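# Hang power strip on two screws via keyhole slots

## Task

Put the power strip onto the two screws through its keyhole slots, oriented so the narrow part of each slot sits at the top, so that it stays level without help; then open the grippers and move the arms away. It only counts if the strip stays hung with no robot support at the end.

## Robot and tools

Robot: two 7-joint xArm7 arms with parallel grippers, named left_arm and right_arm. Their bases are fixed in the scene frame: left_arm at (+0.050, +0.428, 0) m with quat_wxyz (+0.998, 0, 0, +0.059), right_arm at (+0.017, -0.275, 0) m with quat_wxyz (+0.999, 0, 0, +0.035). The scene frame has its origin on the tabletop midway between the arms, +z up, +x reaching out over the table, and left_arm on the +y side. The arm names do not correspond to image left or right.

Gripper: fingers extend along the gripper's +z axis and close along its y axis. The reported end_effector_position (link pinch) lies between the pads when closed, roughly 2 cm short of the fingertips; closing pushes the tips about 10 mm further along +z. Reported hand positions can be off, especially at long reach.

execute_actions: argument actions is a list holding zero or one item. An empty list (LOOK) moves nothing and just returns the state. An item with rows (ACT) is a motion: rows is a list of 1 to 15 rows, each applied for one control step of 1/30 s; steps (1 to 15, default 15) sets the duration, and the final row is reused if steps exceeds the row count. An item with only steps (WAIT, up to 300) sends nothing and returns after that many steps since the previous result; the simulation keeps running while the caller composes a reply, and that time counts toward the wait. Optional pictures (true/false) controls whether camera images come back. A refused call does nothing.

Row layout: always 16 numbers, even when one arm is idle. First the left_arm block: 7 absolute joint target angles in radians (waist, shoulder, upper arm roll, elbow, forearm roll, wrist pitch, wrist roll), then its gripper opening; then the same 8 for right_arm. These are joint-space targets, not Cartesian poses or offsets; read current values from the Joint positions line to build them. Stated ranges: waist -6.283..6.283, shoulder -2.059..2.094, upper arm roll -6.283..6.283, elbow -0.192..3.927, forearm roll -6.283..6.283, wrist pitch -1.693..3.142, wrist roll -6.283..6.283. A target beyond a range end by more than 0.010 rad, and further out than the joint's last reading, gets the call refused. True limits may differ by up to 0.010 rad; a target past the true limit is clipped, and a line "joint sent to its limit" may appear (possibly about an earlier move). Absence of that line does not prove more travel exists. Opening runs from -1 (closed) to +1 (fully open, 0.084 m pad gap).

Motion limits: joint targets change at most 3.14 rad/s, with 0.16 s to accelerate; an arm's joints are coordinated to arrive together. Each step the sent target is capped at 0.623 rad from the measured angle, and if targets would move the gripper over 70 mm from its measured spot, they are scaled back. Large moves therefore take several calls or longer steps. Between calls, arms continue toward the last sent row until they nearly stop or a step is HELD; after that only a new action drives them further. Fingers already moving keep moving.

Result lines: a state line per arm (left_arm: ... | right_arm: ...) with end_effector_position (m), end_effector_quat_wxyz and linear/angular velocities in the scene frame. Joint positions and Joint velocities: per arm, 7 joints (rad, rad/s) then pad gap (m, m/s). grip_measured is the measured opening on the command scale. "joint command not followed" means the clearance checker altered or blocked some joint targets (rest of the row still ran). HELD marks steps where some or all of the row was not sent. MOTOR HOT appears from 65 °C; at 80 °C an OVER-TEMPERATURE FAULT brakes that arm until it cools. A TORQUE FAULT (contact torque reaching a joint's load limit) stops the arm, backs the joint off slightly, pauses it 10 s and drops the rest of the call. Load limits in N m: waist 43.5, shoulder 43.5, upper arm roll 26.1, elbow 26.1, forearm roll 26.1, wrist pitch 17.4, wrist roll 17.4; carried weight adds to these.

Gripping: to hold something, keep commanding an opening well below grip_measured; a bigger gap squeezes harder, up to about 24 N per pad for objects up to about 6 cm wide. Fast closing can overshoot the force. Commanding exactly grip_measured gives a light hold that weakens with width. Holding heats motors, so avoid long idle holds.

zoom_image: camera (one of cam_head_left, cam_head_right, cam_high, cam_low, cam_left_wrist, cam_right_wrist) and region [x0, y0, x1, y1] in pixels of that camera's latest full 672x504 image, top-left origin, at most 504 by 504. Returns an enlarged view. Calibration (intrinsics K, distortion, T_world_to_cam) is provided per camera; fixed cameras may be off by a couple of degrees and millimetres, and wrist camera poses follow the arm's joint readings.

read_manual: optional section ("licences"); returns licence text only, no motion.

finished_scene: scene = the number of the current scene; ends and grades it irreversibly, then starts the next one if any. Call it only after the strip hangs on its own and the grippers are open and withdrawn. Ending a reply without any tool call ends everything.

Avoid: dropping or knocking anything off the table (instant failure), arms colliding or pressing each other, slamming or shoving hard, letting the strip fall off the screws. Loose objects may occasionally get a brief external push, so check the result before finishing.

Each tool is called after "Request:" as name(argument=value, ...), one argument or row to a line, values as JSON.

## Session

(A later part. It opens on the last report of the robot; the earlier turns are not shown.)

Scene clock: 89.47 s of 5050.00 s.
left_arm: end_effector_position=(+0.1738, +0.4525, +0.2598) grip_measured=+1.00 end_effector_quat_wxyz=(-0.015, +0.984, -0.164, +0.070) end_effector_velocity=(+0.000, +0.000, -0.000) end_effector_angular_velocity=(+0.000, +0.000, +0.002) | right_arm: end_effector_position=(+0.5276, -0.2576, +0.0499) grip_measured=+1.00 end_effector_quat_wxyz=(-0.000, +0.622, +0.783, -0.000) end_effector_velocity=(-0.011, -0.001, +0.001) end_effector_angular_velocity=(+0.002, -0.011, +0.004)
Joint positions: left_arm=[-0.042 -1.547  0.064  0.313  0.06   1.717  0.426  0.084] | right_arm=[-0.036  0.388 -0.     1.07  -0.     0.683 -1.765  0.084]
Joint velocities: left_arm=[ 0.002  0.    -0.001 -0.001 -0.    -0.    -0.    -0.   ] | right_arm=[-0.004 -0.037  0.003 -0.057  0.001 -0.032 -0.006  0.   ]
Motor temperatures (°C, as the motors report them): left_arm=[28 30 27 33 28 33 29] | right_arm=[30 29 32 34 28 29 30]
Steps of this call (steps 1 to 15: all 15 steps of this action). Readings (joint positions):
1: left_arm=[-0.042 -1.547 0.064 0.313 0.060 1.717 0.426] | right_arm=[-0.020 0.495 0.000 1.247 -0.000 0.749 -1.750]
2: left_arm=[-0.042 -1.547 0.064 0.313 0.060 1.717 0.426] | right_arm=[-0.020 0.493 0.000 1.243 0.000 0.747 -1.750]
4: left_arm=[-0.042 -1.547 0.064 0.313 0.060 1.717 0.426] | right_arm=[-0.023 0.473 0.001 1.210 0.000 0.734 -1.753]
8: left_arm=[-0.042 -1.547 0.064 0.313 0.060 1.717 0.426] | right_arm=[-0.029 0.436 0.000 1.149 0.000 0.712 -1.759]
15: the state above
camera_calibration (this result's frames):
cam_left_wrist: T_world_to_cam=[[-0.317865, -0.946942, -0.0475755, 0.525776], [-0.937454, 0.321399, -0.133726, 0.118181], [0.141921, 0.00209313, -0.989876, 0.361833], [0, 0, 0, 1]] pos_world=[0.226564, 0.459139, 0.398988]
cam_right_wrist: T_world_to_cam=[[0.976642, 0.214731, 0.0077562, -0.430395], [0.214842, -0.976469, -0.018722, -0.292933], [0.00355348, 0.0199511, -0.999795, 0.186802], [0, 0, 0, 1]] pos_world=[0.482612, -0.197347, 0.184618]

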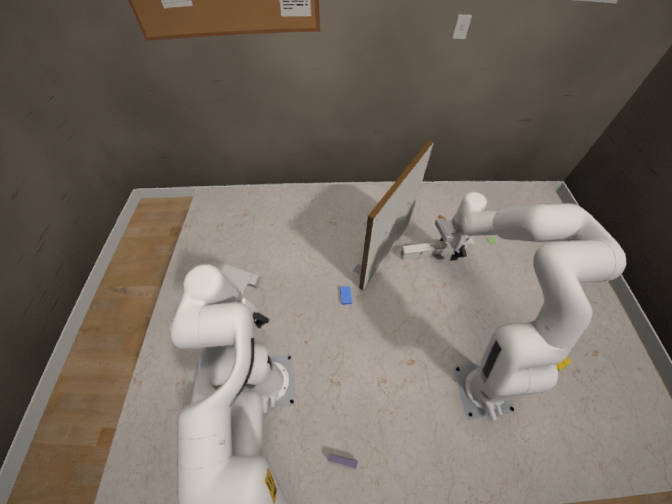

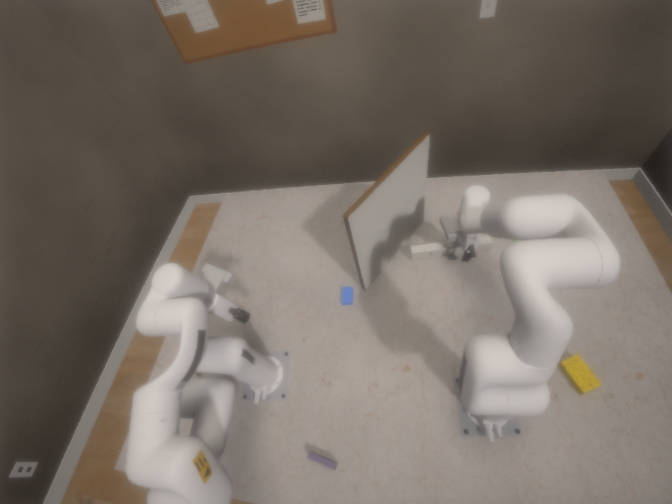

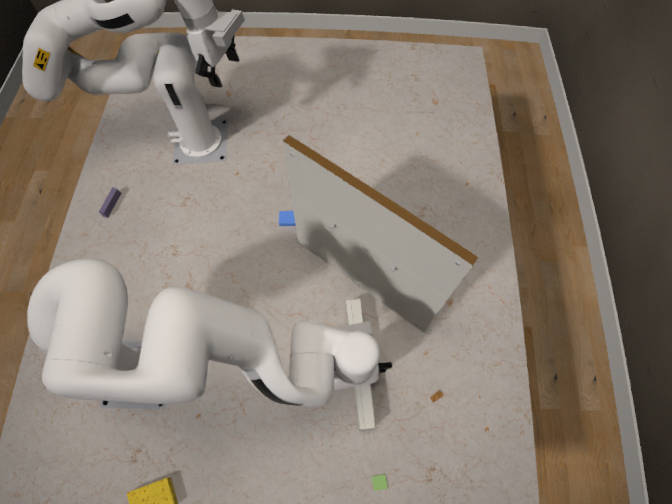

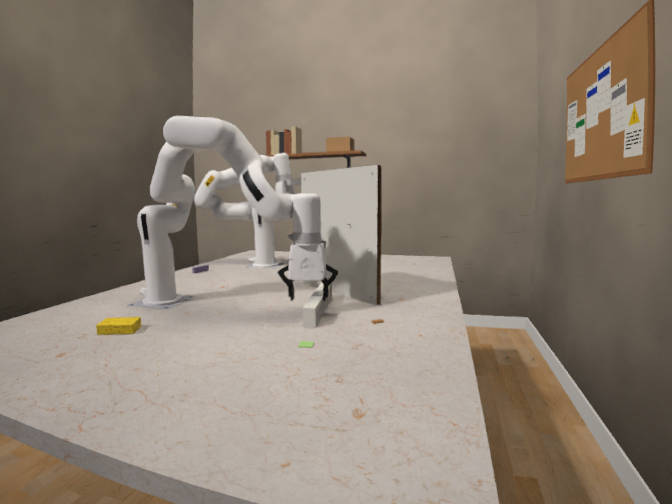

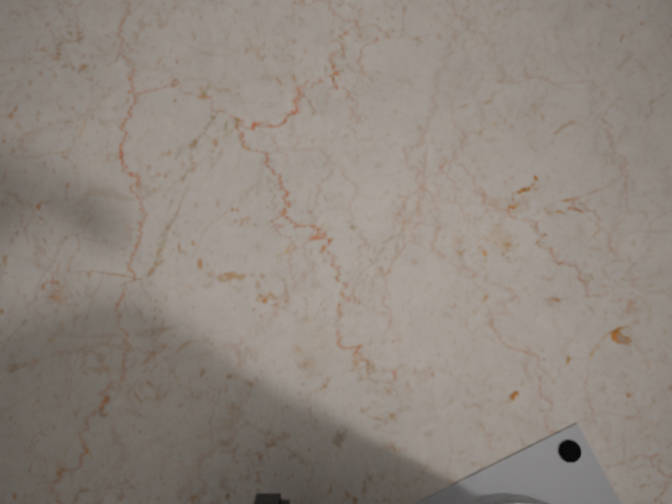

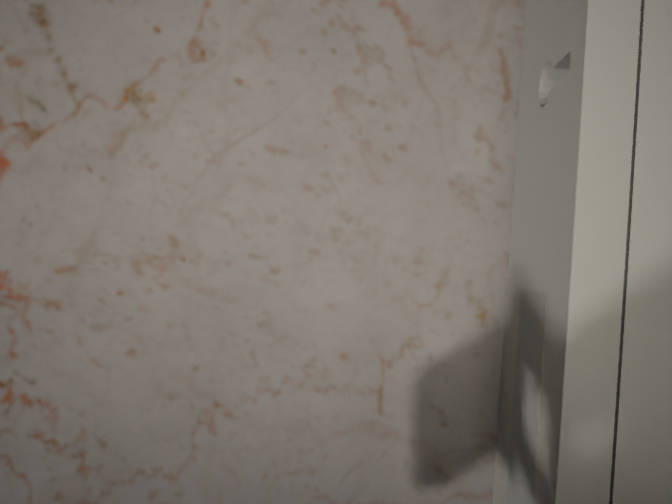

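Request:
execute_actions(
  actions=[
    {"rows":[[-0.042,-1.547,0.064,0.313,0.06,1.717,0.426,1,-0.028,0.481,0,1.203,0,0.722,-1.71,1]],"steps":15},
  ],
  pictures=false,
)

Request:
execute_actions(
  actions=[
    {"rows":[[-0.042,-1.547,0.064,0.313,0.06,1.717,0.426,1,-0.028,0.481,0,1.203,0,0.722,-1.71,0.3],[-0.042,-1.547,0.064,0.313,0.06,1.717,0.426,1,-0.028,0.481,0,1.203,0,0.722,-1.71,0.1],[-0.042,-1.547,0.064,0.313,0.06,1.717,0.426,1,-0.028,0.481,0,1.203,0,0.722,-1.71,-0.1],[-0.042,-1.547,0.064,0.313,0.06,1.717,0.426,1,-0.028,0.481,0,1.203,0,0.722,-1.71,-0.1],[-0.042,-1.547,0.064,0.313,0.06,1.717,0.426,1,-0.028,0.481,0,1.203,0,0.722,-1.71,-0.3],[-0.042,-1.547,0.064,0.313,0.06,1.717,0.426,1,-0.028,0.481,0,1.203,0,0.722,-1.71,-0.7]],"steps":15},
  ],
  pictures=false,
)

Request:
execute_actions(
  actions=[
    {"rows":[[-0.042,-1.547,0.064,0.313,0.06,1.717,0.426,1,-0.028,0.40,0,1.22,0,0.82,-1.71,-0.7]],"steps":12},
  ],
  pictures=false,
)

Request:
execute_actions(
  actions=[
    {"rows":[[-0.042,-1.547,0.064,0.313,0.06,1.717,0.426,1,-0.028,0.265,0,0.704,0,-0.061,-1.71,-0.7]],"steps":15},
  ],
)

Scene clock: 122.97 s of 5050.00 s.
left_arm: end_effector_position=(+0.1738, +0.4525, +0.2598) grip_measured=+1.00 end_effector_quat_wxyz=(-0.015, +0.984, -0.164, +0.070) end_effector_velocity=(-0.000, +0.000, +0.000) end_effector_angular_velocity=(-0.000, +0.001, +0.001) | right_arm: end_effector_position=(+0.5582, -0.2525, +0.0452) grip_measured=+1.00 end_effector_quat_wxyz=(-0.000, +0.640, +0.768, -0.000) end_effector_velocity=(+0.005, +0.001, +0.001) end_effector_angular_velocity=(-0.000, -0.004, -0.005)
Joint positions: left_arm=[-0.042 -1.547  0.064  0.313  0.06   1.717  0.426  0.084] | right_arm=[-0.028  0.48  -0.     1.201 -0.     0.722 -1.711  0.084]
Joint velocities: left_arm=[ 0.     0.    -0.     0.001 -0.     0.001 -0.    -0.   ] | right_arm=[ 0.001  0.009  0.001  0.018 -0.001  0.005  0.007 -0.   ]
Motor temperatures (°C, as the motors report them): left_arm=[28 30 27 33 28 33 29] | right_arm=[30 29 32 34 28 29 30]
Steps of this call (steps 1 to 15: the robot went on to your last target; steps 16 to 90: nothing new was sent; then 30.00 s passed at rest; steps 91 to 105: all 15 steps of this action). Readings (joint positions):
91: left_arm=[-0.042 -1.547 0.064 0.313 0.060 1.717 0.426] | right_arm=[-0.036 0.384 0.000 1.064 0.000 0.680 -1.766]
92: left_arm=[-0.042 -1.547 0.064 0.313 0.060 1.717 0.426] | right_arm=[-0.036 0.386 -0.000 1.068 -0.000 0.682 -1.764]
94: left_arm=[-0.042 -1.547 0.064 0.313 0.060 1.717 0.426] | right_arm=[-0.034 0.413 -0.001 1.105 -0.000 0.695 -1.748]
98: left_arm=[-0.042 -1.547 0.064 0.313 0.060 1.717 0.426] | right_arm=[-0.029 0.468 0.001 1.183 -0.000 0.715 -1.719]
105: the state above

Scene clock: 123.47 s of 5050.00 s.
left_arm: end_effector_position=(+0.1738, +0.4525, +0.2598) grip_measured=+1.00 end_effector_quat_wxyz=(-0.015, +0.984, -0.164, +0.070) end_effector_velocity=(-0.000, +0.000, +0.000) end_effector_angular_velocity=(-0.000, +0.001, -0.000) | right_arm: end_effector_position=(+0.5586, -0.2524, +0.0450) grip_measured=-0.26 end_effector_quat_wxyz=(-0.000, +0.641, +0.768, -0.000) end_effector_velocity=(+0.001, +0.001, +0.000) end_effector_angular_velocity=(+0.001, -0.002, -0.000)
Joint positions: left_arm=[-0.042 -1.547  0.064  0.313  0.06   1.717  0.426  0.084] | right_arm=[-0.028  0.481 -0.     1.203 -0.     0.722 -1.71   0.033]
Joint velocities: left_arm=[-0.     0.     0.     0.001  0.     0.001  0.    -0.   ] | right_arm=[ 0.     0.001  0.001  0.001  0.001 -0.002  0.    -0.   ]
Motor temperatures (°C, as the motors report them): left_arm=[28 30 27 33 28 33 29] | right_arm=[30 29 32 34 28 29 30]
Steps of this call (steps 1 to 15: all 15 steps of this action). Readings (joint positions):
1: left_arm=[-0.042 -1.547 0.064 0.313 0.060 1.717 0.426] | right_arm=[-0.028 0.480 -0.000 1.202 -0.000 0.722 -1.710]
2: left_arm=[-0.042 -1.547 0.064 0.313 0.060 1.717 0.426] | right_arm=[-0.028 0.480 -0.000 1.202 -0.000 0.722 -1.710]
4: left_arm=[-0.042 -1.547 0.064 0.313 0.060 1.717 0.426] | right_arm=[-0.028 0.480 -0.000 1.202 -0.000 0.722 -1.710]
8: left_arm=[-0.042 -1.547 0.064 0.313 0.060 1.717 0.426] | right_arm=[-0.028 0.481 -0.000 1.202 -0.000 0.723 -1.710]
15: the state above

Scene clock: 123.87 s of 5050.00 s.
left_arm: end_effector_position=(+0.1738, +0.4525, +0.2598) grip_measured=+1.00 end_effector_quat_wxyz=(-0.015, +0.984, -0.164, +0.070) end_effector_velocity=(-0.000, -0.000, -0.000) end_effector_angular_velocity=(-0.000, +0.002, +0.001) | right_arm: end_effector_position=(+0.5575, -0.2523, +0.0863) grip_measured=-0.26 end_effector_quat_wxyz=(-0.000, +0.641, +0.768, -0.000) end_effector_velocity=(-0.029, +0.001, -0.024) end_effector_angular_velocity=(-0.003, +0.093, +0.004)
Joint positions: left_arm=[-0.042 -1.547  0.064  0.313  0.06   1.717  0.426  0.084] | right_arm=[-0.028  0.402 -0.     1.219 -0.     0.817 -1.71   0.033]
Joint velocities: left_arm=[ 0.     0.    -0.001  0.    -0.001  0.002 -0.001  0.   ] | right_arm=[ 0.002  0.013  0.002 -0.036  0.001  0.044 -0.001 -0.   ]
Motor temperatures (°C, as the motors report them): left_arm=[28 30 27 33 28 33 29] | right_arm=[30 29 32 34 28 29 30]
Steps of this call (steps 1 to 12: all 12 steps of this action). Readings (joint positions):
1: left_arm=[-0.042 -1.547 0.064 0.313 0.060 1.717 0.426] | right_arm=[-0.028 0.481 -0.000 1.203 -0.000 0.722 -1.710]
2: left_arm=[-0.042 -1.547 0.064 0.313 0.060 1.717 0.426] | right_arm=[-0.028 0.479 -0.000 1.203 0.000 0.726 -1.710]
4: left_arm=[-0.042 -1.547 0.064 0.313 0.060 1.717 0.426] | right_arm=[-0.028 0.455 0.000 1.204 -0.000 0.763 -1.710]
8: left_arm=[-0.042 -1.547 0.064 0.313 0.060 1.717 0.426] | right_arm=[-0.028 0.405 0.000 1.223 0.000 0.806 -1.710]
12: the state above

Scene clock: 124.37 s of 5050.00 s.
left_arm: end_effector_position=(+0.1738, +0.4525, +0.2598) grip_measured=+1.00 end_effector_quat_wxyz=(-0.015, +0.984, -0.164, +0.070) end_effector_velocity=(-0.000, +0.000, +0.000) end_effector_angular_velocity=(-0.000, +0.001, +0.000) | right_arm: end_effector_position=(+0.5449, -0.2528, +0.0694) grip_measured=-0.26 end_effector_quat_wxyz=(+0.165, +0.624, +0.749, +0.150) end_effector_velocity=(+0.053, +0.001, +0.091) end_effector_angular_velocity=(+0.027, -0.649, -0.003)
Joint positions: left_arm=[-0.042 -1.547  0.064  0.313  0.06   1.717  0.426  0.084] | right_arm=[-0.028  0.272 -0.     0.732  0.     0.01  -1.71   0.033]
Joint velocities: left_arm=[ 0.     0.001  0.     0.     0.     0.001 -0.    -0.   ] | right_arm=[-0.    -0.1   -0.002 -0.269  0.    -0.818  0.001 -0.   ]
Motor temperatures (°C, as the motors report them): left_arm=[28 30 27 33 28 33 29] | right_arm=[30 29 32 34 28 29 30]
Steps of this call (steps 1 to 15: all 15 steps of this action). Readings (joint positions):
1: left_arm=[-0.042 -1.547 0.064 0.313 0.060 1.717 0.426] | right_arm=[-0.028 0.403 0.000 1.218 -0.000 0.818 -1.710]
2: left_arm=[-0.042 -1.547 0.064 0.313 0.060 1.717 0.426] | right_arm=[-0.028 0.402 0.000 1.215 -0.000 0.814 -1.710]
4: left_arm=[-0.042 -1.547 0.064 0.313 0.060 1.717 0.426] | right_arm=[-0.028 0.391 0.000 1.184 0.000 0.771 -1.710]
8: left_arm=[-0.042 -1.547 0.064 0.313 0.060 1.717 0.426] | right_arm=[-0.028 0.337 -0.000 0.978 -0.000 0.505 -1.710]
15: the state above
camera_calibration (this result's frames):
cam_left_wrist: T_world_to_cam=[[-0.317865, -0.946942, -0.0475756, 0.525776], [-0.937454, 0.321399, -0.133726, 0.118181], [0.141921, 0.00209321, -0.989876, 0.361833], [0, 0, 0, 1]] pos_world=[0.226564, 0.459139, 0.398988]
cam_right_wrist: T_world_to_cam=[[0.883376, 0.163824, 0.4391, -0.440433], [0.163619, -0.985768, 0.0386138, -0.270066], [0.439177, 0.0377347, -0.897608, -0.033771], [0, 0, 0, 1]] pos_world=[0.448087, -0.192794, 0.173509]

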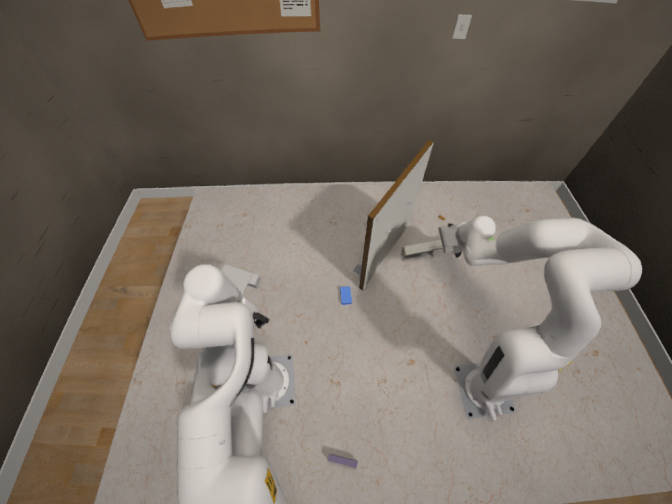

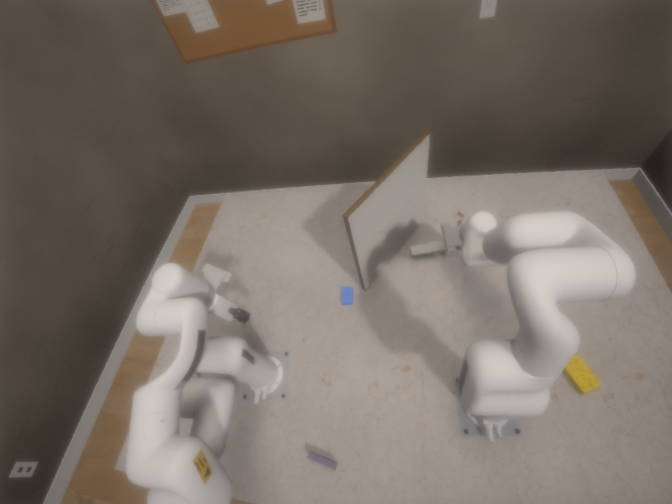

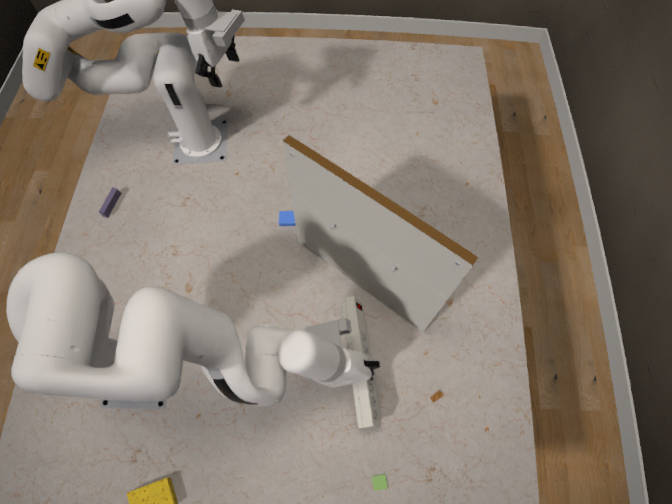

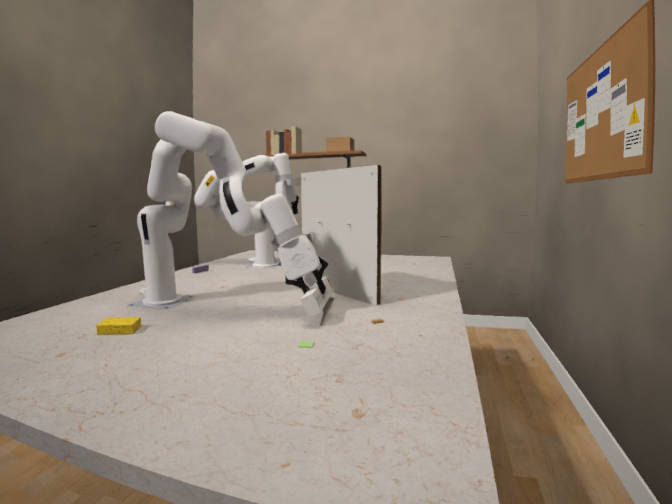

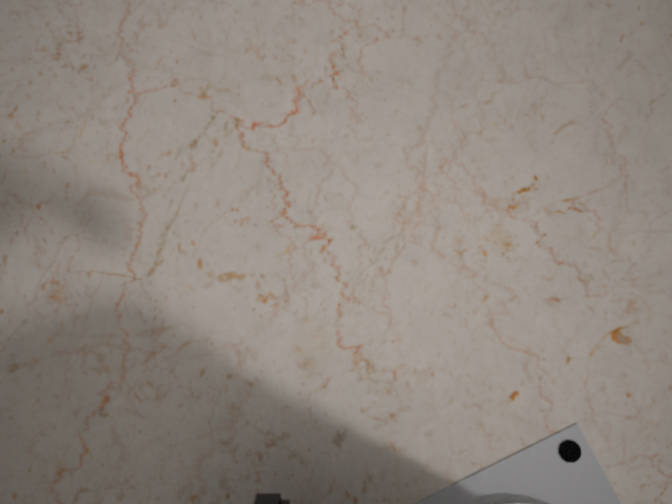

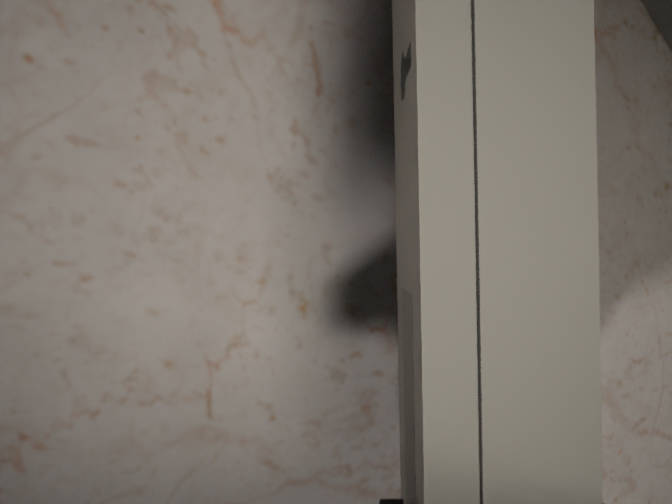

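Request:
execute_actions(
  actions=[
    {"rows":[[-0.042,-1.547,0.064,0.313,0.06,1.717,0.426,1,-0.028,0.555,0,0.54,0,-0.966,-1.71,-0.7]],"steps":15},
  ],
  pictures=false,
)

Request:
execute_actions(
  actions=[
    {"rows":[[-0.042,-1.547,0.064,0.313,0.06,1.717,0.426,1,-0.028,0.58,0,0.54,0,-1.0,-1.71,-0.7]],"steps":15},
  ],
)

Scene clock: 135.13 s of 5050.00 s.
left_arm: end_effector_position=(+0.1738, +0.4525, +0.2598) grip_measured=+1.00 end_effector_quat_wxyz=(-0.015, +0.984, -0.164, +0.070) end_effector_velocity=(-0.000, -0.000, -0.000) end_effector_angular_velocity=(-0.002, +0.000, -0.000) | right_arm: end_effector_position=(+0.5319, -0.2528, +0.0463) grip_measured=-0.26 end_effector_quat_wxyz=(+0.316, +0.579, +0.695, +0.287) end_effector_velocity=(+0.007, +0.006, +0.091) end_effector_angular_velocity=(+0.024, -0.602, +0.014)
Joint positions: left_arm=[-0.042 -1.547  0.064  0.313  0.06   1.717  0.426  0.084] | right_arm=[-0.028  0.544  0.001  0.542 -0.    -0.883 -1.711  0.033]
Joint velocities: left_arm=[-0.    -0.001  0.002 -0.001  0.     0.    -0.    -0.   ] | right_arm=[ 0.004  0.175  0.004 -0.097 -0.003 -0.875 -0.005  0.   ]
Motor temperatures (°C, as the motors report them): left_arm=[28 30 27 33 28 33 29] | right_arm=[30 29 32 34 28 29 30]
Steps of this call (steps 1 to 30: the robot went on to your last target; steps 31 to 90: nothing new was sent; then 7.27 s passed at rest; steps 91 to 105: all 15 steps of this action). Readings (joint positions):
91: left_arm=[-0.042 -1.547 0.064 0.313 0.060 1.717 0.426] | right_arm=[-0.028 0.265 -0.000 0.704 -0.000 -0.061 -1.710]
92: left_arm=[-0.042 -1.547 0.064 0.313 0.060 1.717 0.426] | right_arm=[-0.028 0.266 -0.000 0.703 -0.000 -0.066 -1.710]
94: left_arm=[-0.042 -1.547 0.064 0.313 0.060 1.717 0.426] | right_arm=[-0.028 0.283 -0.000 0.695 0.000 -0.109 -1.710]
98: left_arm=[-0.042 -1.547 0.064 0.313 0.060 1.717 0.426] | right_arm=[-0.028 0.397 -0.000 0.632 0.000 -0.382 -1.709]
105: the state above

Scene clock: 135.63 s of 5050.00 s.
left_arm: end_effector_position=(+0.1738, +0.4525, +0.2598) grip_measured=+1.00 end_effector_quat_wxyz=(-0.015, +0.984, -0.164, +0.070) end_effector_velocity=(-0.000, -0.000, +0.000) end_effector_angular_velocity=(-0.000, +0.000, -0.001) | right_arm: end_effector_position=(+0.5340, -0.2532, +0.0560) grip_measured=-0.26 end_effector_quat_wxyz=(+0.342, +0.568, +0.681, +0.310) end_effector_velocity=(-0.000, +0.001, +0.001) end_effector_angular_velocity=(+0.002, -0.005, -0.000)
Joint positions: left_arm=[-0.042 -1.547  0.064  0.313  0.06   1.717  0.426  0.084] | right_arm=[-0.028  0.58  -0.     0.54  -0.    -0.999 -1.71   0.033]
Joint velocities: left_arm=[-0.     0.     0.     0.001 -0.     0.001  0.001  0.   ] | right_arm=[ 0.     0.002  0.001 -0.002  0.001 -0.009  0.001 -0.   ]
Motor temperatures (°C, as the motors report them): left_arm=[28 30 27 33 28 33 29] | right_arm=[30 29 32 34 28 29 30]
Steps of this call (steps 1 to 15: all 15 steps of this action). Readings (joint positions):
1: left_arm=[-0.042 -1.547 0.064 0.313 0.060 1.717 0.426] | right_arm=[-0.028 0.549 0.001 0.540 -0.000 -0.908 -1.711]
2: left_arm=[-0.042 -1.547 0.064 0.313 0.060 1.717 0.426] | right_arm=[-0.028 0.553 0.000 0.540 -0.000 -0.929 -1.711]
4: left_arm=[-0.042 -1.547 0.064 0.313 0.060 1.717 0.426] | right_arm=[-0.028 0.567 0.000 0.541 -0.000 -0.965 -1.711]
8: left_arm=[-0.042 -1.547 0.064 0.313 0.060 1.717 0.426] | right_arm=[-0.028 0.578 0.000 0.540 -0.000 -0.991 -1.710]
15: the state above
camera_calibration (this result's frames):
cam_left_wrist: T_world_to_cam=[[-0.317865, -0.946942, -0.0475757, 0.525776], [-0.937454, 0.321399, -0.133726, 0.118181], [0.141921, 0.00209322, -0.989876, 0.361833], [0, 0, 0, 1]] pos_world=[0.226563, 0.459139, 0.398988]
cam_right_wrist: T_world_to_cam=[[0.556615, 0.150418, 0.81704, -0.274957], [0.12927, -0.987175, 0.0936732, -0.253288], [0.820651, 0.0534792, -0.568921, -0.259116], [0, 0, 0, 1]] pos_world=[0.398432, -0.194824, 0.10096]

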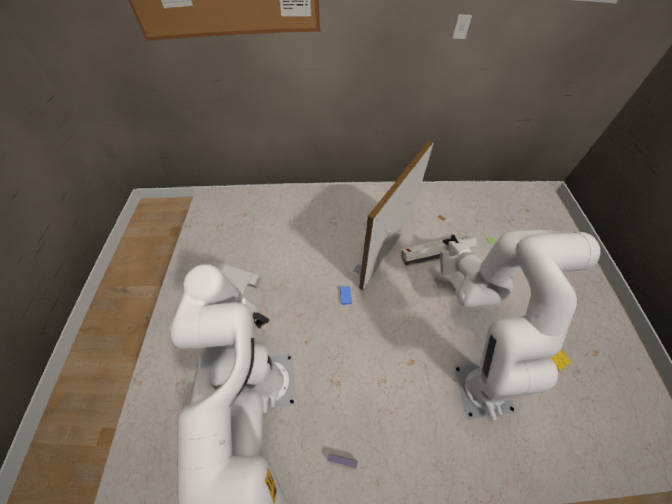

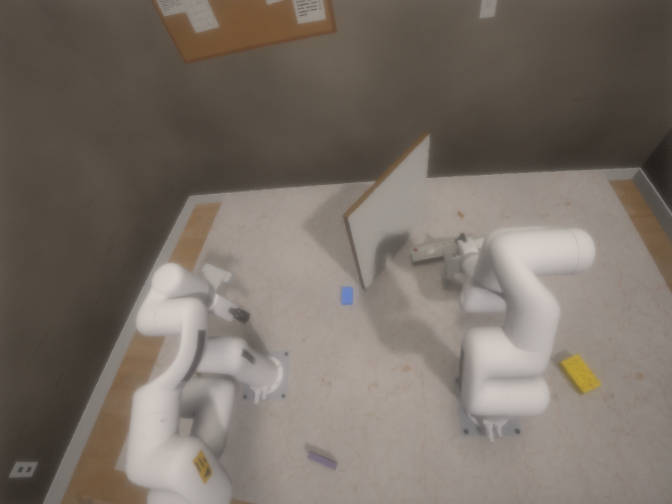

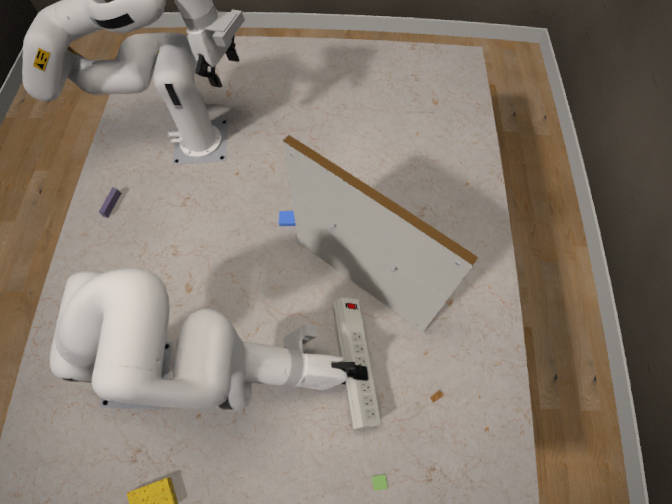

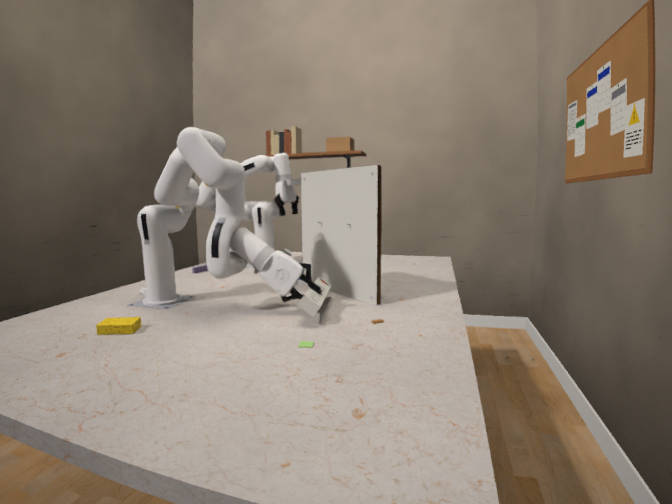

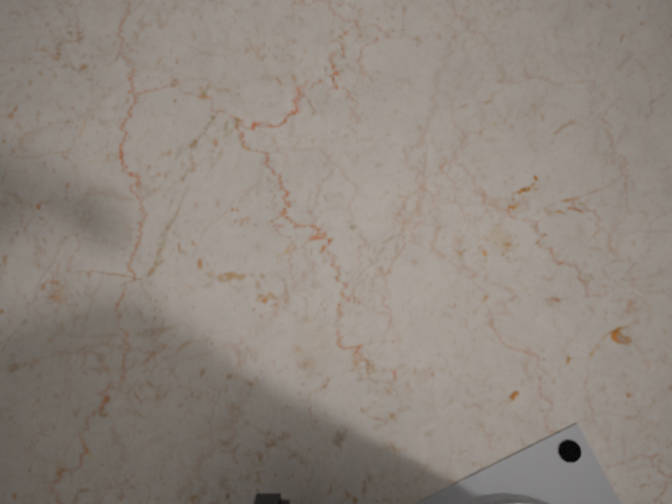

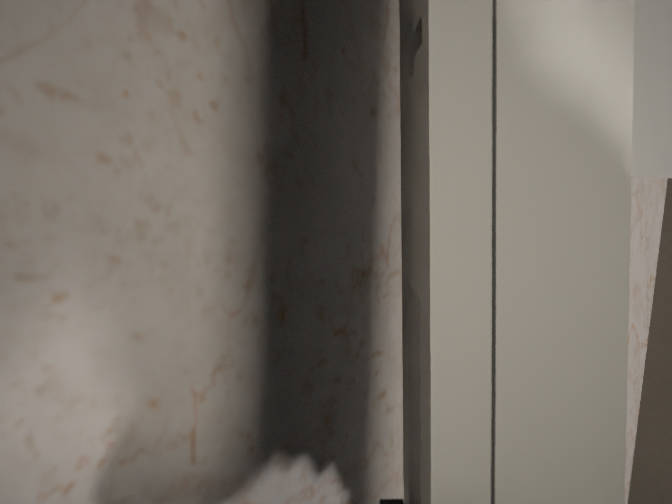

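Request:
execute_actions(
  actions=[
    {"rows":[[-0.042,-1.547,0.064,0.313,0.06,1.717,0.426,1,-0.028,0.60,0,0.54,0,-1.02,-1.71,-0.7],[-0.042,-1.547,0.064,0.313,0.06,1.717,0.426,1,-0.028,0.60,0,0.54,0,-1.02,-1.71,-0.7],[-0.042,-1.547,0.064,0.313,0.06,1.717,0.426,1,-0.028,0.60,0,0.54,0,-1.02,-1.71,-0.7],[-0.042,-1.547,0.064,0.313,0.06,1.717,0.426,1,-0.028,0.60,0,0.54,0,-1.02,-1.71,-0.7],[-0.042,-1.547,0.064,0.313,0.06,1.717,0.426,1,-0.028,0.60,0,0.54,0,-1.02,-1.71,-0.7],[-0.042,-1.547,0.064,0.313,0.06,1.717,0.426,1,-0.028,0.60,0,0.54,0,-1.02,-1.71,-0.7],[-0.042,-1.547,0.064,0.313,0.06,1.717,0.426,1,-0.028,0.60,0,0.54,0,-1.02,-1.71,-0.3],[-0.042,-1.547,0.064,0.313,0.06,1.717,0.426,1,-0.028,0.60,0,0.54,0,-1.02,-1.71,-0.15],[-0.042,-1.547,0.064,0.313,0.06,1.717,0.426,1,-0.028,0.60,0,0.54,0,-1.02,-1.71,0.0],[-0.042,-1.547,0.064,0.313,0.06,1.717,0.426,1,-0.028,0.60,0,0.54,0,-1.02,-1.71,0.2]],"steps":15},
  ],
  pictures=false,
)

Request:
execute_actions(
  actions=[
    {"rows":[[-0.042,-1.547,0.064,0.313,0.06,1.717,0.426,1,-0.028,0.45,0,0.40,0,-1.01,-1.71,0.3]],"steps":15},
  ],
)

Scene clock: 150.80 s of 5050.00 s.
left_arm: end_effector_position=(+0.1738, +0.4525, +0.2598) grip_measured=+1.00 end_effector_quat_wxyz=(-0.015, +0.984, -0.164, +0.070) end_effector_velocity=(+0.000, +0.000, -0.000) end_effector_angular_velocity=(-0.000, +0.001, +0.001) | right_arm: end_effector_position=(+0.5322, -0.2533, +0.0520) grip_measured=+0.19 end_effector_quat_wxyz=(+0.343, +0.568, +0.680, +0.311) end_effector_velocity=(-0.003, +0.000, -0.005) end_effector_angular_velocity=(-0.001, +0.015, +0.000)
Joint positions: left_arm=[-0.042 -1.547  0.064  0.313  0.06   1.717  0.426  0.084] | right_arm=[-0.028  0.599  0.     0.541 -0.    -1.021 -1.71   0.052]
Joint velocities: left_arm=[ 0.002  0.     0.    -0.001 -0.    -0.001  0.    -0.   ] | right_arm=[-0.001  0.005  0.001 -0.004  0.     0.006 -0.001  0.   ]
Motor temperatures (°C, as the motors report them): left_arm=[28 30 27 33 28 33 29] | right_arm=[30 29 32 33 28 29 30]
Steps of this call (steps 1 to 15: the robot went on to your last target; steps 16 to 90: nothing new was sent; then 11.67 s passed at rest; steps 91 to 105: all 15 steps of this action). Readings (joint positions):
91: left_arm=[-0.042 -1.547 0.064 0.313 0.060 1.717 0.426] | right_arm=[-0.028 0.580 -0.000 0.540 -0.000 -1.000 -1.710]
92: left_arm=[-0.042 -1.547 0.064 0.313 0.060 1.717 0.426] | right_arm=[-0.028 0.583 -0.000 0.540 -0.000 -1.004 -1.710]
94: left_arm=[-0.042 -1.547 0.064 0.313 0.060 1.717 0.426] | right_arm=[-0.028 0.592 -0.000 0.540 0.000 -1.012 -1.710]
98: left_arm=[-0.042 -1.547 0.064 0.313 0.060 1.717 0.426] | right_arm=[-0.028 0.599 0.000 0.540 -0.000 -1.018 -1.710]
105: the state above

Scene clock: 151.30 s of 5050.00 s.
left_arm: end_effector_position=(+0.1738, +0.4525, +0.2598) grip_measured=+1.00 end_effector_quat_wxyz=(-0.015, +0.984, -0.164, +0.070) end_effector_velocity=(-0.000, +0.000, -0.000) end_effector_angular_velocity=(-0.000, +0.001, +0.001) | right_arm: end_effector_position=(+0.5012, -0.2546, +0.0796) grip_measured=+0.29 end_effector_quat_wxyz=(+0.342, +0.568, +0.681, +0.310) end_effector_velocity=(-0.005, -0.001, +0.002) end_effector_angular_velocity=(-0.001, +0.004, -0.001)
Joint positions: left_arm=[-0.042 -1.547  0.064  0.313  0.06   1.717  0.426  0.084] | right_arm=[-0.028  0.452  0.     0.402  0.    -1.01  -1.71   0.056]
Joint velocities: left_arm=[ 0.001  0.001  0.    -0.001  0.    -0.     0.001  0.   ] | right_arm=[ 0.    -0.016 -0.001 -0.018  0.     0.001 -0.     0.   ]
Motor temperatures (°C, as the motors report them): left_arm=[28 30 27 33 28 33 29] | right_arm=[30 29 32 33 28 29 30]
Steps of this call (steps 1 to 15: all 15 steps of this action). Readings (joint positions):
1: left_arm=[-0.042 -1.547 0.064 0.313 0.060 1.717 0.426] | right_arm=[-0.028 0.599 0.000 0.541 -0.000 -1.021 -1.710]
2: left_arm=[-0.042 -1.547 0.064 0.313 0.060 1.717 0.426] | right_arm=[-0.028 0.596 0.000 0.537 0.000 -1.020 -1.710]
4: left_arm=[-0.042 -1.547 0.064 0.313 0.060 1.717 0.426] | right_arm=[-0.028 0.559 0.000 0.501 0.000 -1.017 -1.710]
8: left_arm=[-0.042 -1.547 0.064 0.313 0.060 1.717 0.426] | right_arm=[-0.028 0.470 -0.000 0.421 -0.000 -1.013 -1.710]
15: the state above
camera_calibration (this result's frames):
cam_left_wrist: T_world_to_cam=[[-0.317865, -0.946942, -0.0475754, 0.525776], [-0.937454, 0.321399, -0.133726, 0.118181], [0.141921, 0.00209295, -0.989876, 0.361833], [0, 0, 0, 1]] pos_world=[0.226564, 0.459139, 0.398988]
cam_right_wrist: T_world_to_cam=[[0.556388, 0.150357, 0.817206, -0.275708], [0.129229, -0.987183, 0.0936471, -0.252562], [0.820812, 0.0535024, -0.568687, -0.21879], [0, 0, 0, 1]] pos_world=[0.365624, -0.196165, 0.124539]

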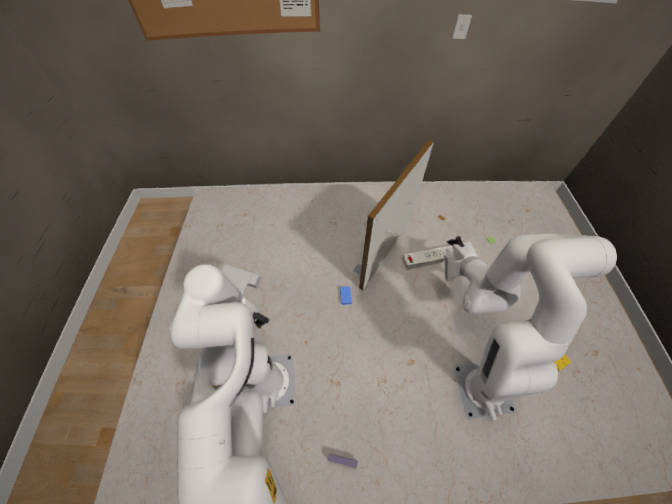

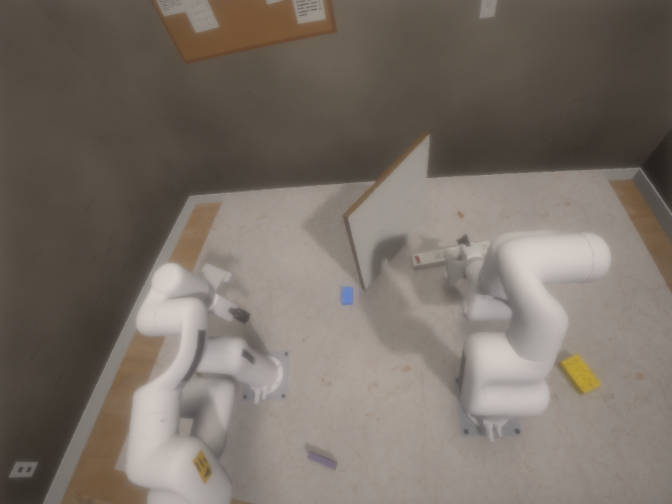

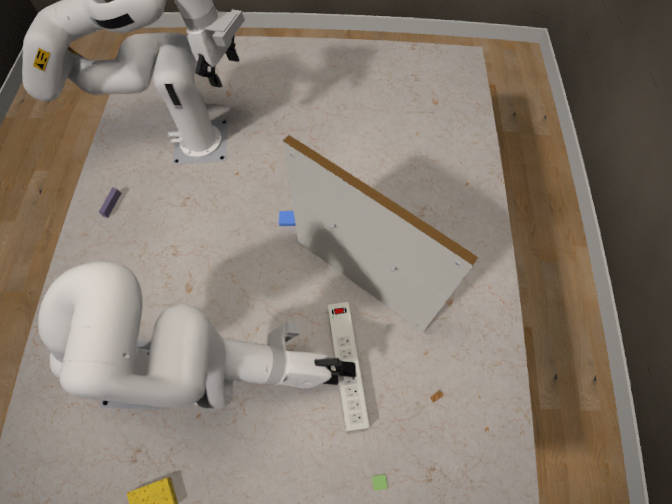

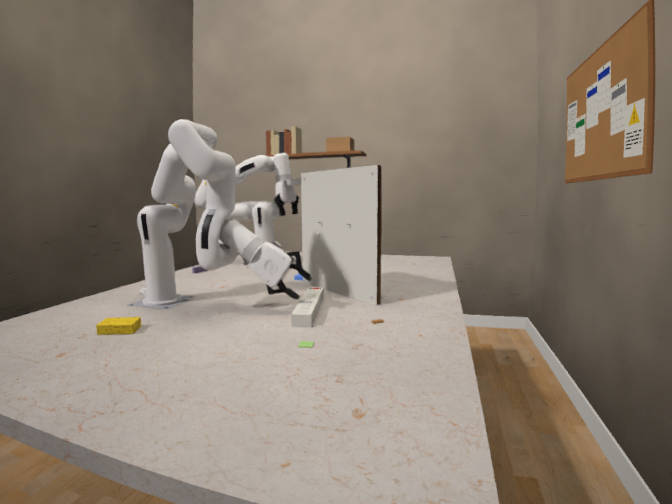

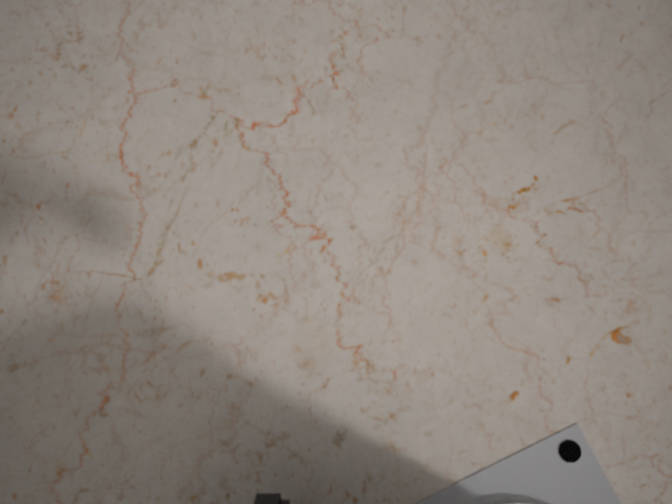

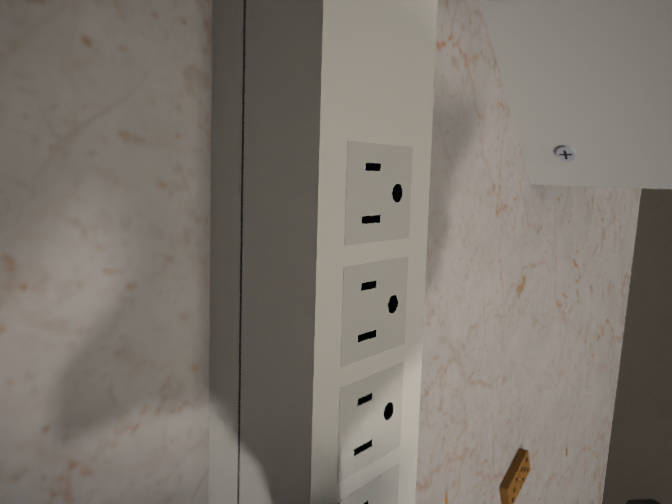

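Request:
execute_actions(
  actions=[
    {"rows":[[-0.042,-1.547,0.064,0.313,0.06,1.717,0.426,1,-0.028,0.15,0,0.5,0,-0.4,-1.71,1]],"steps":12},
  ],
  pictures=false,
)

Request:
execute_actions(
  actions=[
    {"rows":[[-0.042,-1.547,0.064,0.313,0.06,1.717,0.426,1,-0.025,0.2,0,1.1,0,0.8,-1.71,1]],"steps":15},
  ],
  pictures=false,
)

Request:
execute_actions(
  actions=[
    {"rows":[[-0.042,-1.547,0.064,0.313,0.06,1.717,0.426,1,-0.025,0.317,0,1.135,0,0.818,-1.71,1]],"steps":15},
  ],
)

Scene clock: 160.30 s of 5050.00 s.
left_arm: end_effector_position=(+0.1738, +0.4525, +0.2598) grip_measured=+1.00 end_effector_quat_wxyz=(-0.015, +0.984, -0.164, +0.070) end_effector_velocity=(-0.000, -0.000, -0.000) end_effector_angular_velocity=(-0.001, +0.000, -0.001) | right_arm: end_effector_position=(+0.5310, -0.2536, +0.1198) grip_measured=+1.00 end_effector_quat_wxyz=(+0.285, +0.592, +0.709, +0.258) end_effector_velocity=(+0.011, +0.001, +0.070) end_effector_angular_velocity=(-0.012, +0.312, +0.001)
Joint positions: left_arm=[-0.042 -1.547  0.064  0.313  0.06   1.717  0.426  0.084] | right_arm=[-0.028  0.182 -0.     0.492  0.    -0.478 -1.71   0.084]
Joint velocities: left_arm=[-0.    -0.001  0.    -0.001 -0.     0.     0.001 -0.   ] | right_arm=[ 0.001 -0.422  0.     0.129  0.001  0.864  0.     0.   ]
Motor temperatures (°C, as the motors report them): left_arm=[28 30 27 33 28 33 29] | right_arm=[30 29 32 33 28 29 30]
Steps of this call (steps 1 to 15: the robot went on to your last target; steps 16 to 90: nothing new was sent; then 5.60 s passed at rest; steps 91 to 102: all 12 steps of this action). Readings (joint positions):
91: left_arm=[-0.042 -1.547 0.064 0.313 0.060 1.717 0.426] | right_arm=[-0.028 0.450 0.000 0.400 0.000 -1.010 -1.710]
92: left_arm=[-0.042 -1.547 0.064 0.313 0.060 1.717 0.426] | right_arm=[-0.028 0.448 0.000 0.400 -0.000 -1.005 -1.710]
94: left_arm=[-0.042 -1.547 0.064 0.313 0.060 1.717 0.426] | right_arm=[-0.028 0.430 0.000 0.406 -0.000 -0.962 -1.710]
98: left_arm=[-0.042 -1.547 0.064 0.313 0.060 1.717 0.426] | right_arm=[-0.028 0.299 0.000 0.450 -0.000 -0.701 -1.710]
102: the state above

Scene clock: 160.80 s of 5050.00 s.
left_arm: end_effector_position=(+0.1738, +0.4525, +0.2598) grip_measured=+1.00 end_effector_quat_wxyz=(-0.015, +0.984, -0.164, +0.070) end_effector_velocity=(+0.000, -0.000, +0.000) end_effector_angular_velocity=(-0.000, -0.001, -0.000) | right_arm: end_effector_position=(+0.6024, -0.2489, +0.1724) grip_measured=+1.00 end_effector_quat_wxyz=(+0.159, +0.625, +0.751, +0.145) end_effector_velocity=(-0.259, -0.009, -0.130) end_effector_angular_velocity=(-0.089, +2.049, +0.002)
Joint positions: left_arm=[-0.042 -1.547  0.064  0.313  0.06   1.717  0.426  0.084] | right_arm=[-0.025  0.193  0.     1.018  0.     0.391 -1.71   0.084]
Joint velocities: left_arm=[-0.    -0.001  0.001 -0.     0.    -0.001  0.     0.   ] | right_arm=[ 0.004  0.034 -0.001  0.797  0.001  2.814  0.    -0.   ]
Motor temperatures (°C, as the motors report them): left_arm=[28 30 27 33 28 33 29] | right_arm=[30 29 32 33 28 29 30]
Steps of this call (steps 1 to 15: all 15 steps of this action). Readings (joint positions):
1: left_arm=[-0.042 -1.547 0.064 0.313 0.060 1.717 0.426] | right_arm=[-0.028 0.171 -0.000 0.495 0.000 -0.453 -1.710]
2: left_arm=[-0.042 -1.547 0.064 0.313 0.060 1.717 0.426] | right_arm=[-0.028 0.165 -0.000 0.499 0.000 -0.434 -1.710]
4: left_arm=[-0.042 -1.547 0.064 0.313 0.060 1.717 0.426] | right_arm=[-0.028 0.167 -0.000 0.537 -0.000 -0.383 -1.710]
8: left_arm=[-0.042 -1.547 0.064 0.313 0.060 1.717 0.426] | right_arm=[-0.027 0.178 0.000 0.708 0.000 -0.198 -1.710]
15: the state above

Scene clock: 161.30 s of 5050.00 s.
left_arm: end_effector_position=(+0.1738, +0.4525, +0.2598) grip_measured=+1.00 end_effector_quat_wxyz=(-0.015, +0.984, -0.164, +0.070) end_effector_velocity=(+0.000, +0.000, -0.000) end_effector_angular_velocity=(+0.001, +0.001, -0.000) | right_arm: end_effector_position=(+0.5373, -0.2516, +0.1014) grip_measured=+1.00 end_effector_quat_wxyz=(+0.002, +0.639, +0.769, +0.002) end_effector_velocity=(-0.007, -0.000, -0.008) end_effector_angular_velocity=(-0.001, +0.037, +0.000)
Joint positions: left_arm=[-0.042 -1.547  0.064  0.313  0.06   1.717  0.426  0.084] | right_arm=[-0.025  0.315 -0.     1.135  0.     0.815 -1.71   0.084]
Joint velocities: left_arm=[ 0.     0.    -0.001 -0.001  0.    -0.     0.    -0.   ] | right_arm=[-0.     0.016  0.001  0.006  0.     0.027 -0.    -0.   ]
Motor temperatures (°C, as the motors report them): left_arm=[28 30 27 33 28 33 29] | right_arm=[30 29 32 33 28 29 30]
Steps of this call (steps 1 to 15: all 15 steps of this action). Readings (joint positions):
1: left_arm=[-0.042 -1.547 0.064 0.313 0.060 1.717 0.426] | right_arm=[-0.025 0.195 0.000 1.040 0.000 0.482 -1.710]
2: left_arm=[-0.042 -1.547 0.064 0.313 0.060 1.717 0.426] | right_arm=[-0.025 0.197 0.000 1.058 0.000 0.564 -1.710]
4: left_arm=[-0.042 -1.547 0.064 0.313 0.060 1.717 0.426] | right_arm=[-0.025 0.225 -0.000 1.091 0.000 0.685 -1.710]
8: left_arm=[-0.042 -1.547 0.064 0.313 0.060 1.717 0.426] | right_arm=[-0.025 0.304 0.000 1.117 -0.000 0.789 -1.710]
15: the state above
camera_calibration (this result's frames):
cam_left_wrist: T_world_to_cam=[[-0.317865, -0.946942, -0.0475756, 0.525776], [-0.937454, 0.321399, -0.133726, 0.118181], [0.141921, 0.0020932, -0.989876, 0.361833], [0, 0, 0, 1]] pos_world=[0.226563, 0.459139, 0.398988]
cam_right_wrist: T_world_to_cam=[[0.985195, 0.1709, 0.0135754, -0.457733], [0.171129, -0.985083, -0.0180448, -0.266977], [0.0102891, 0.0201008, -0.999745, 0.234571], [0, 0, 0, 1]] pos_world=[0.49423, -0.189483, 0.235908]

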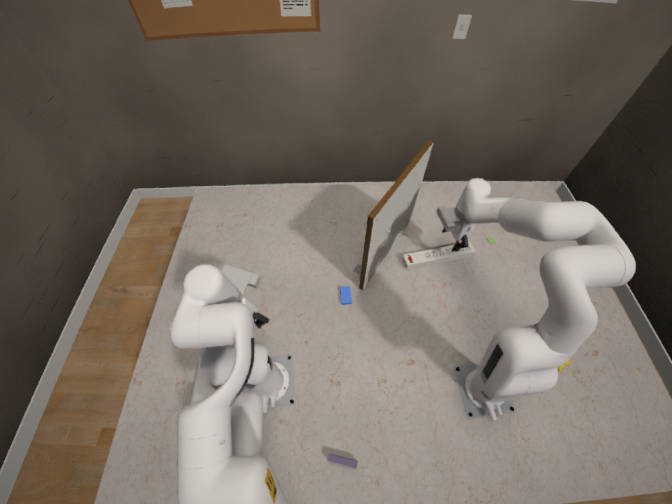

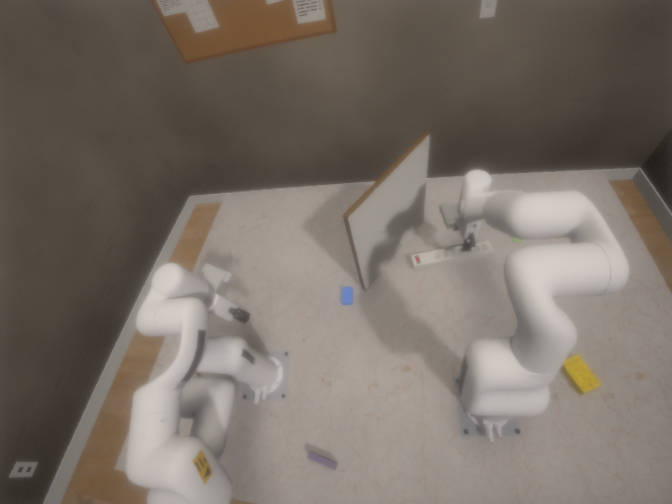

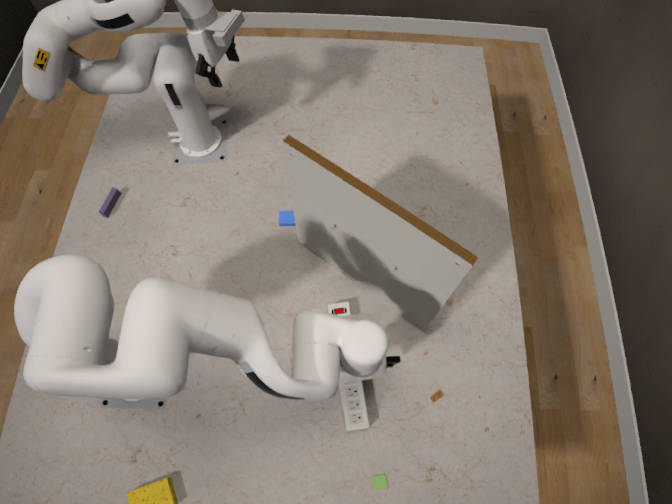

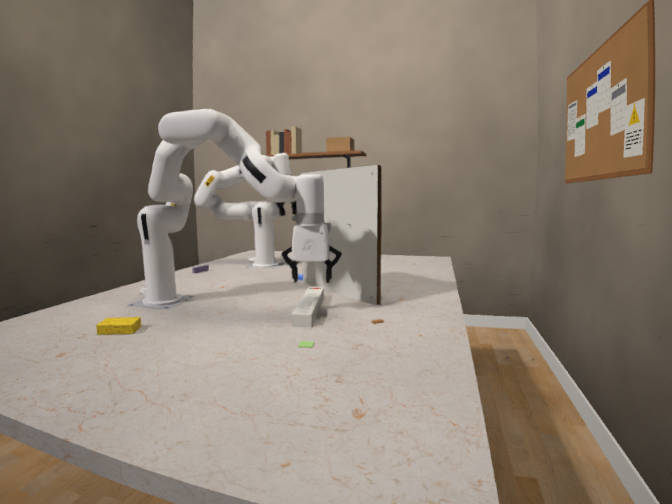

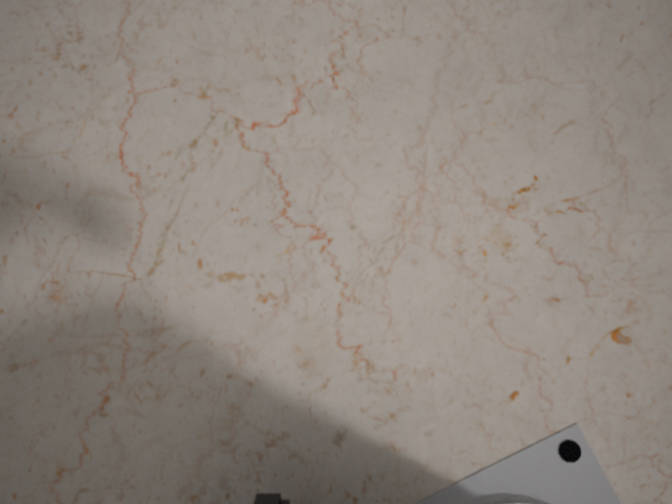

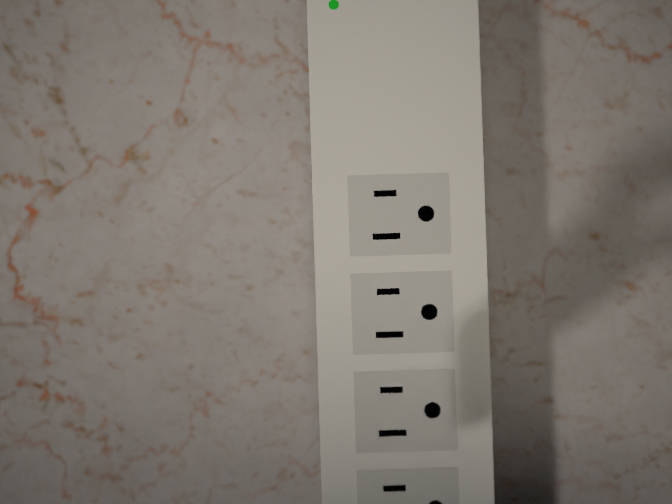

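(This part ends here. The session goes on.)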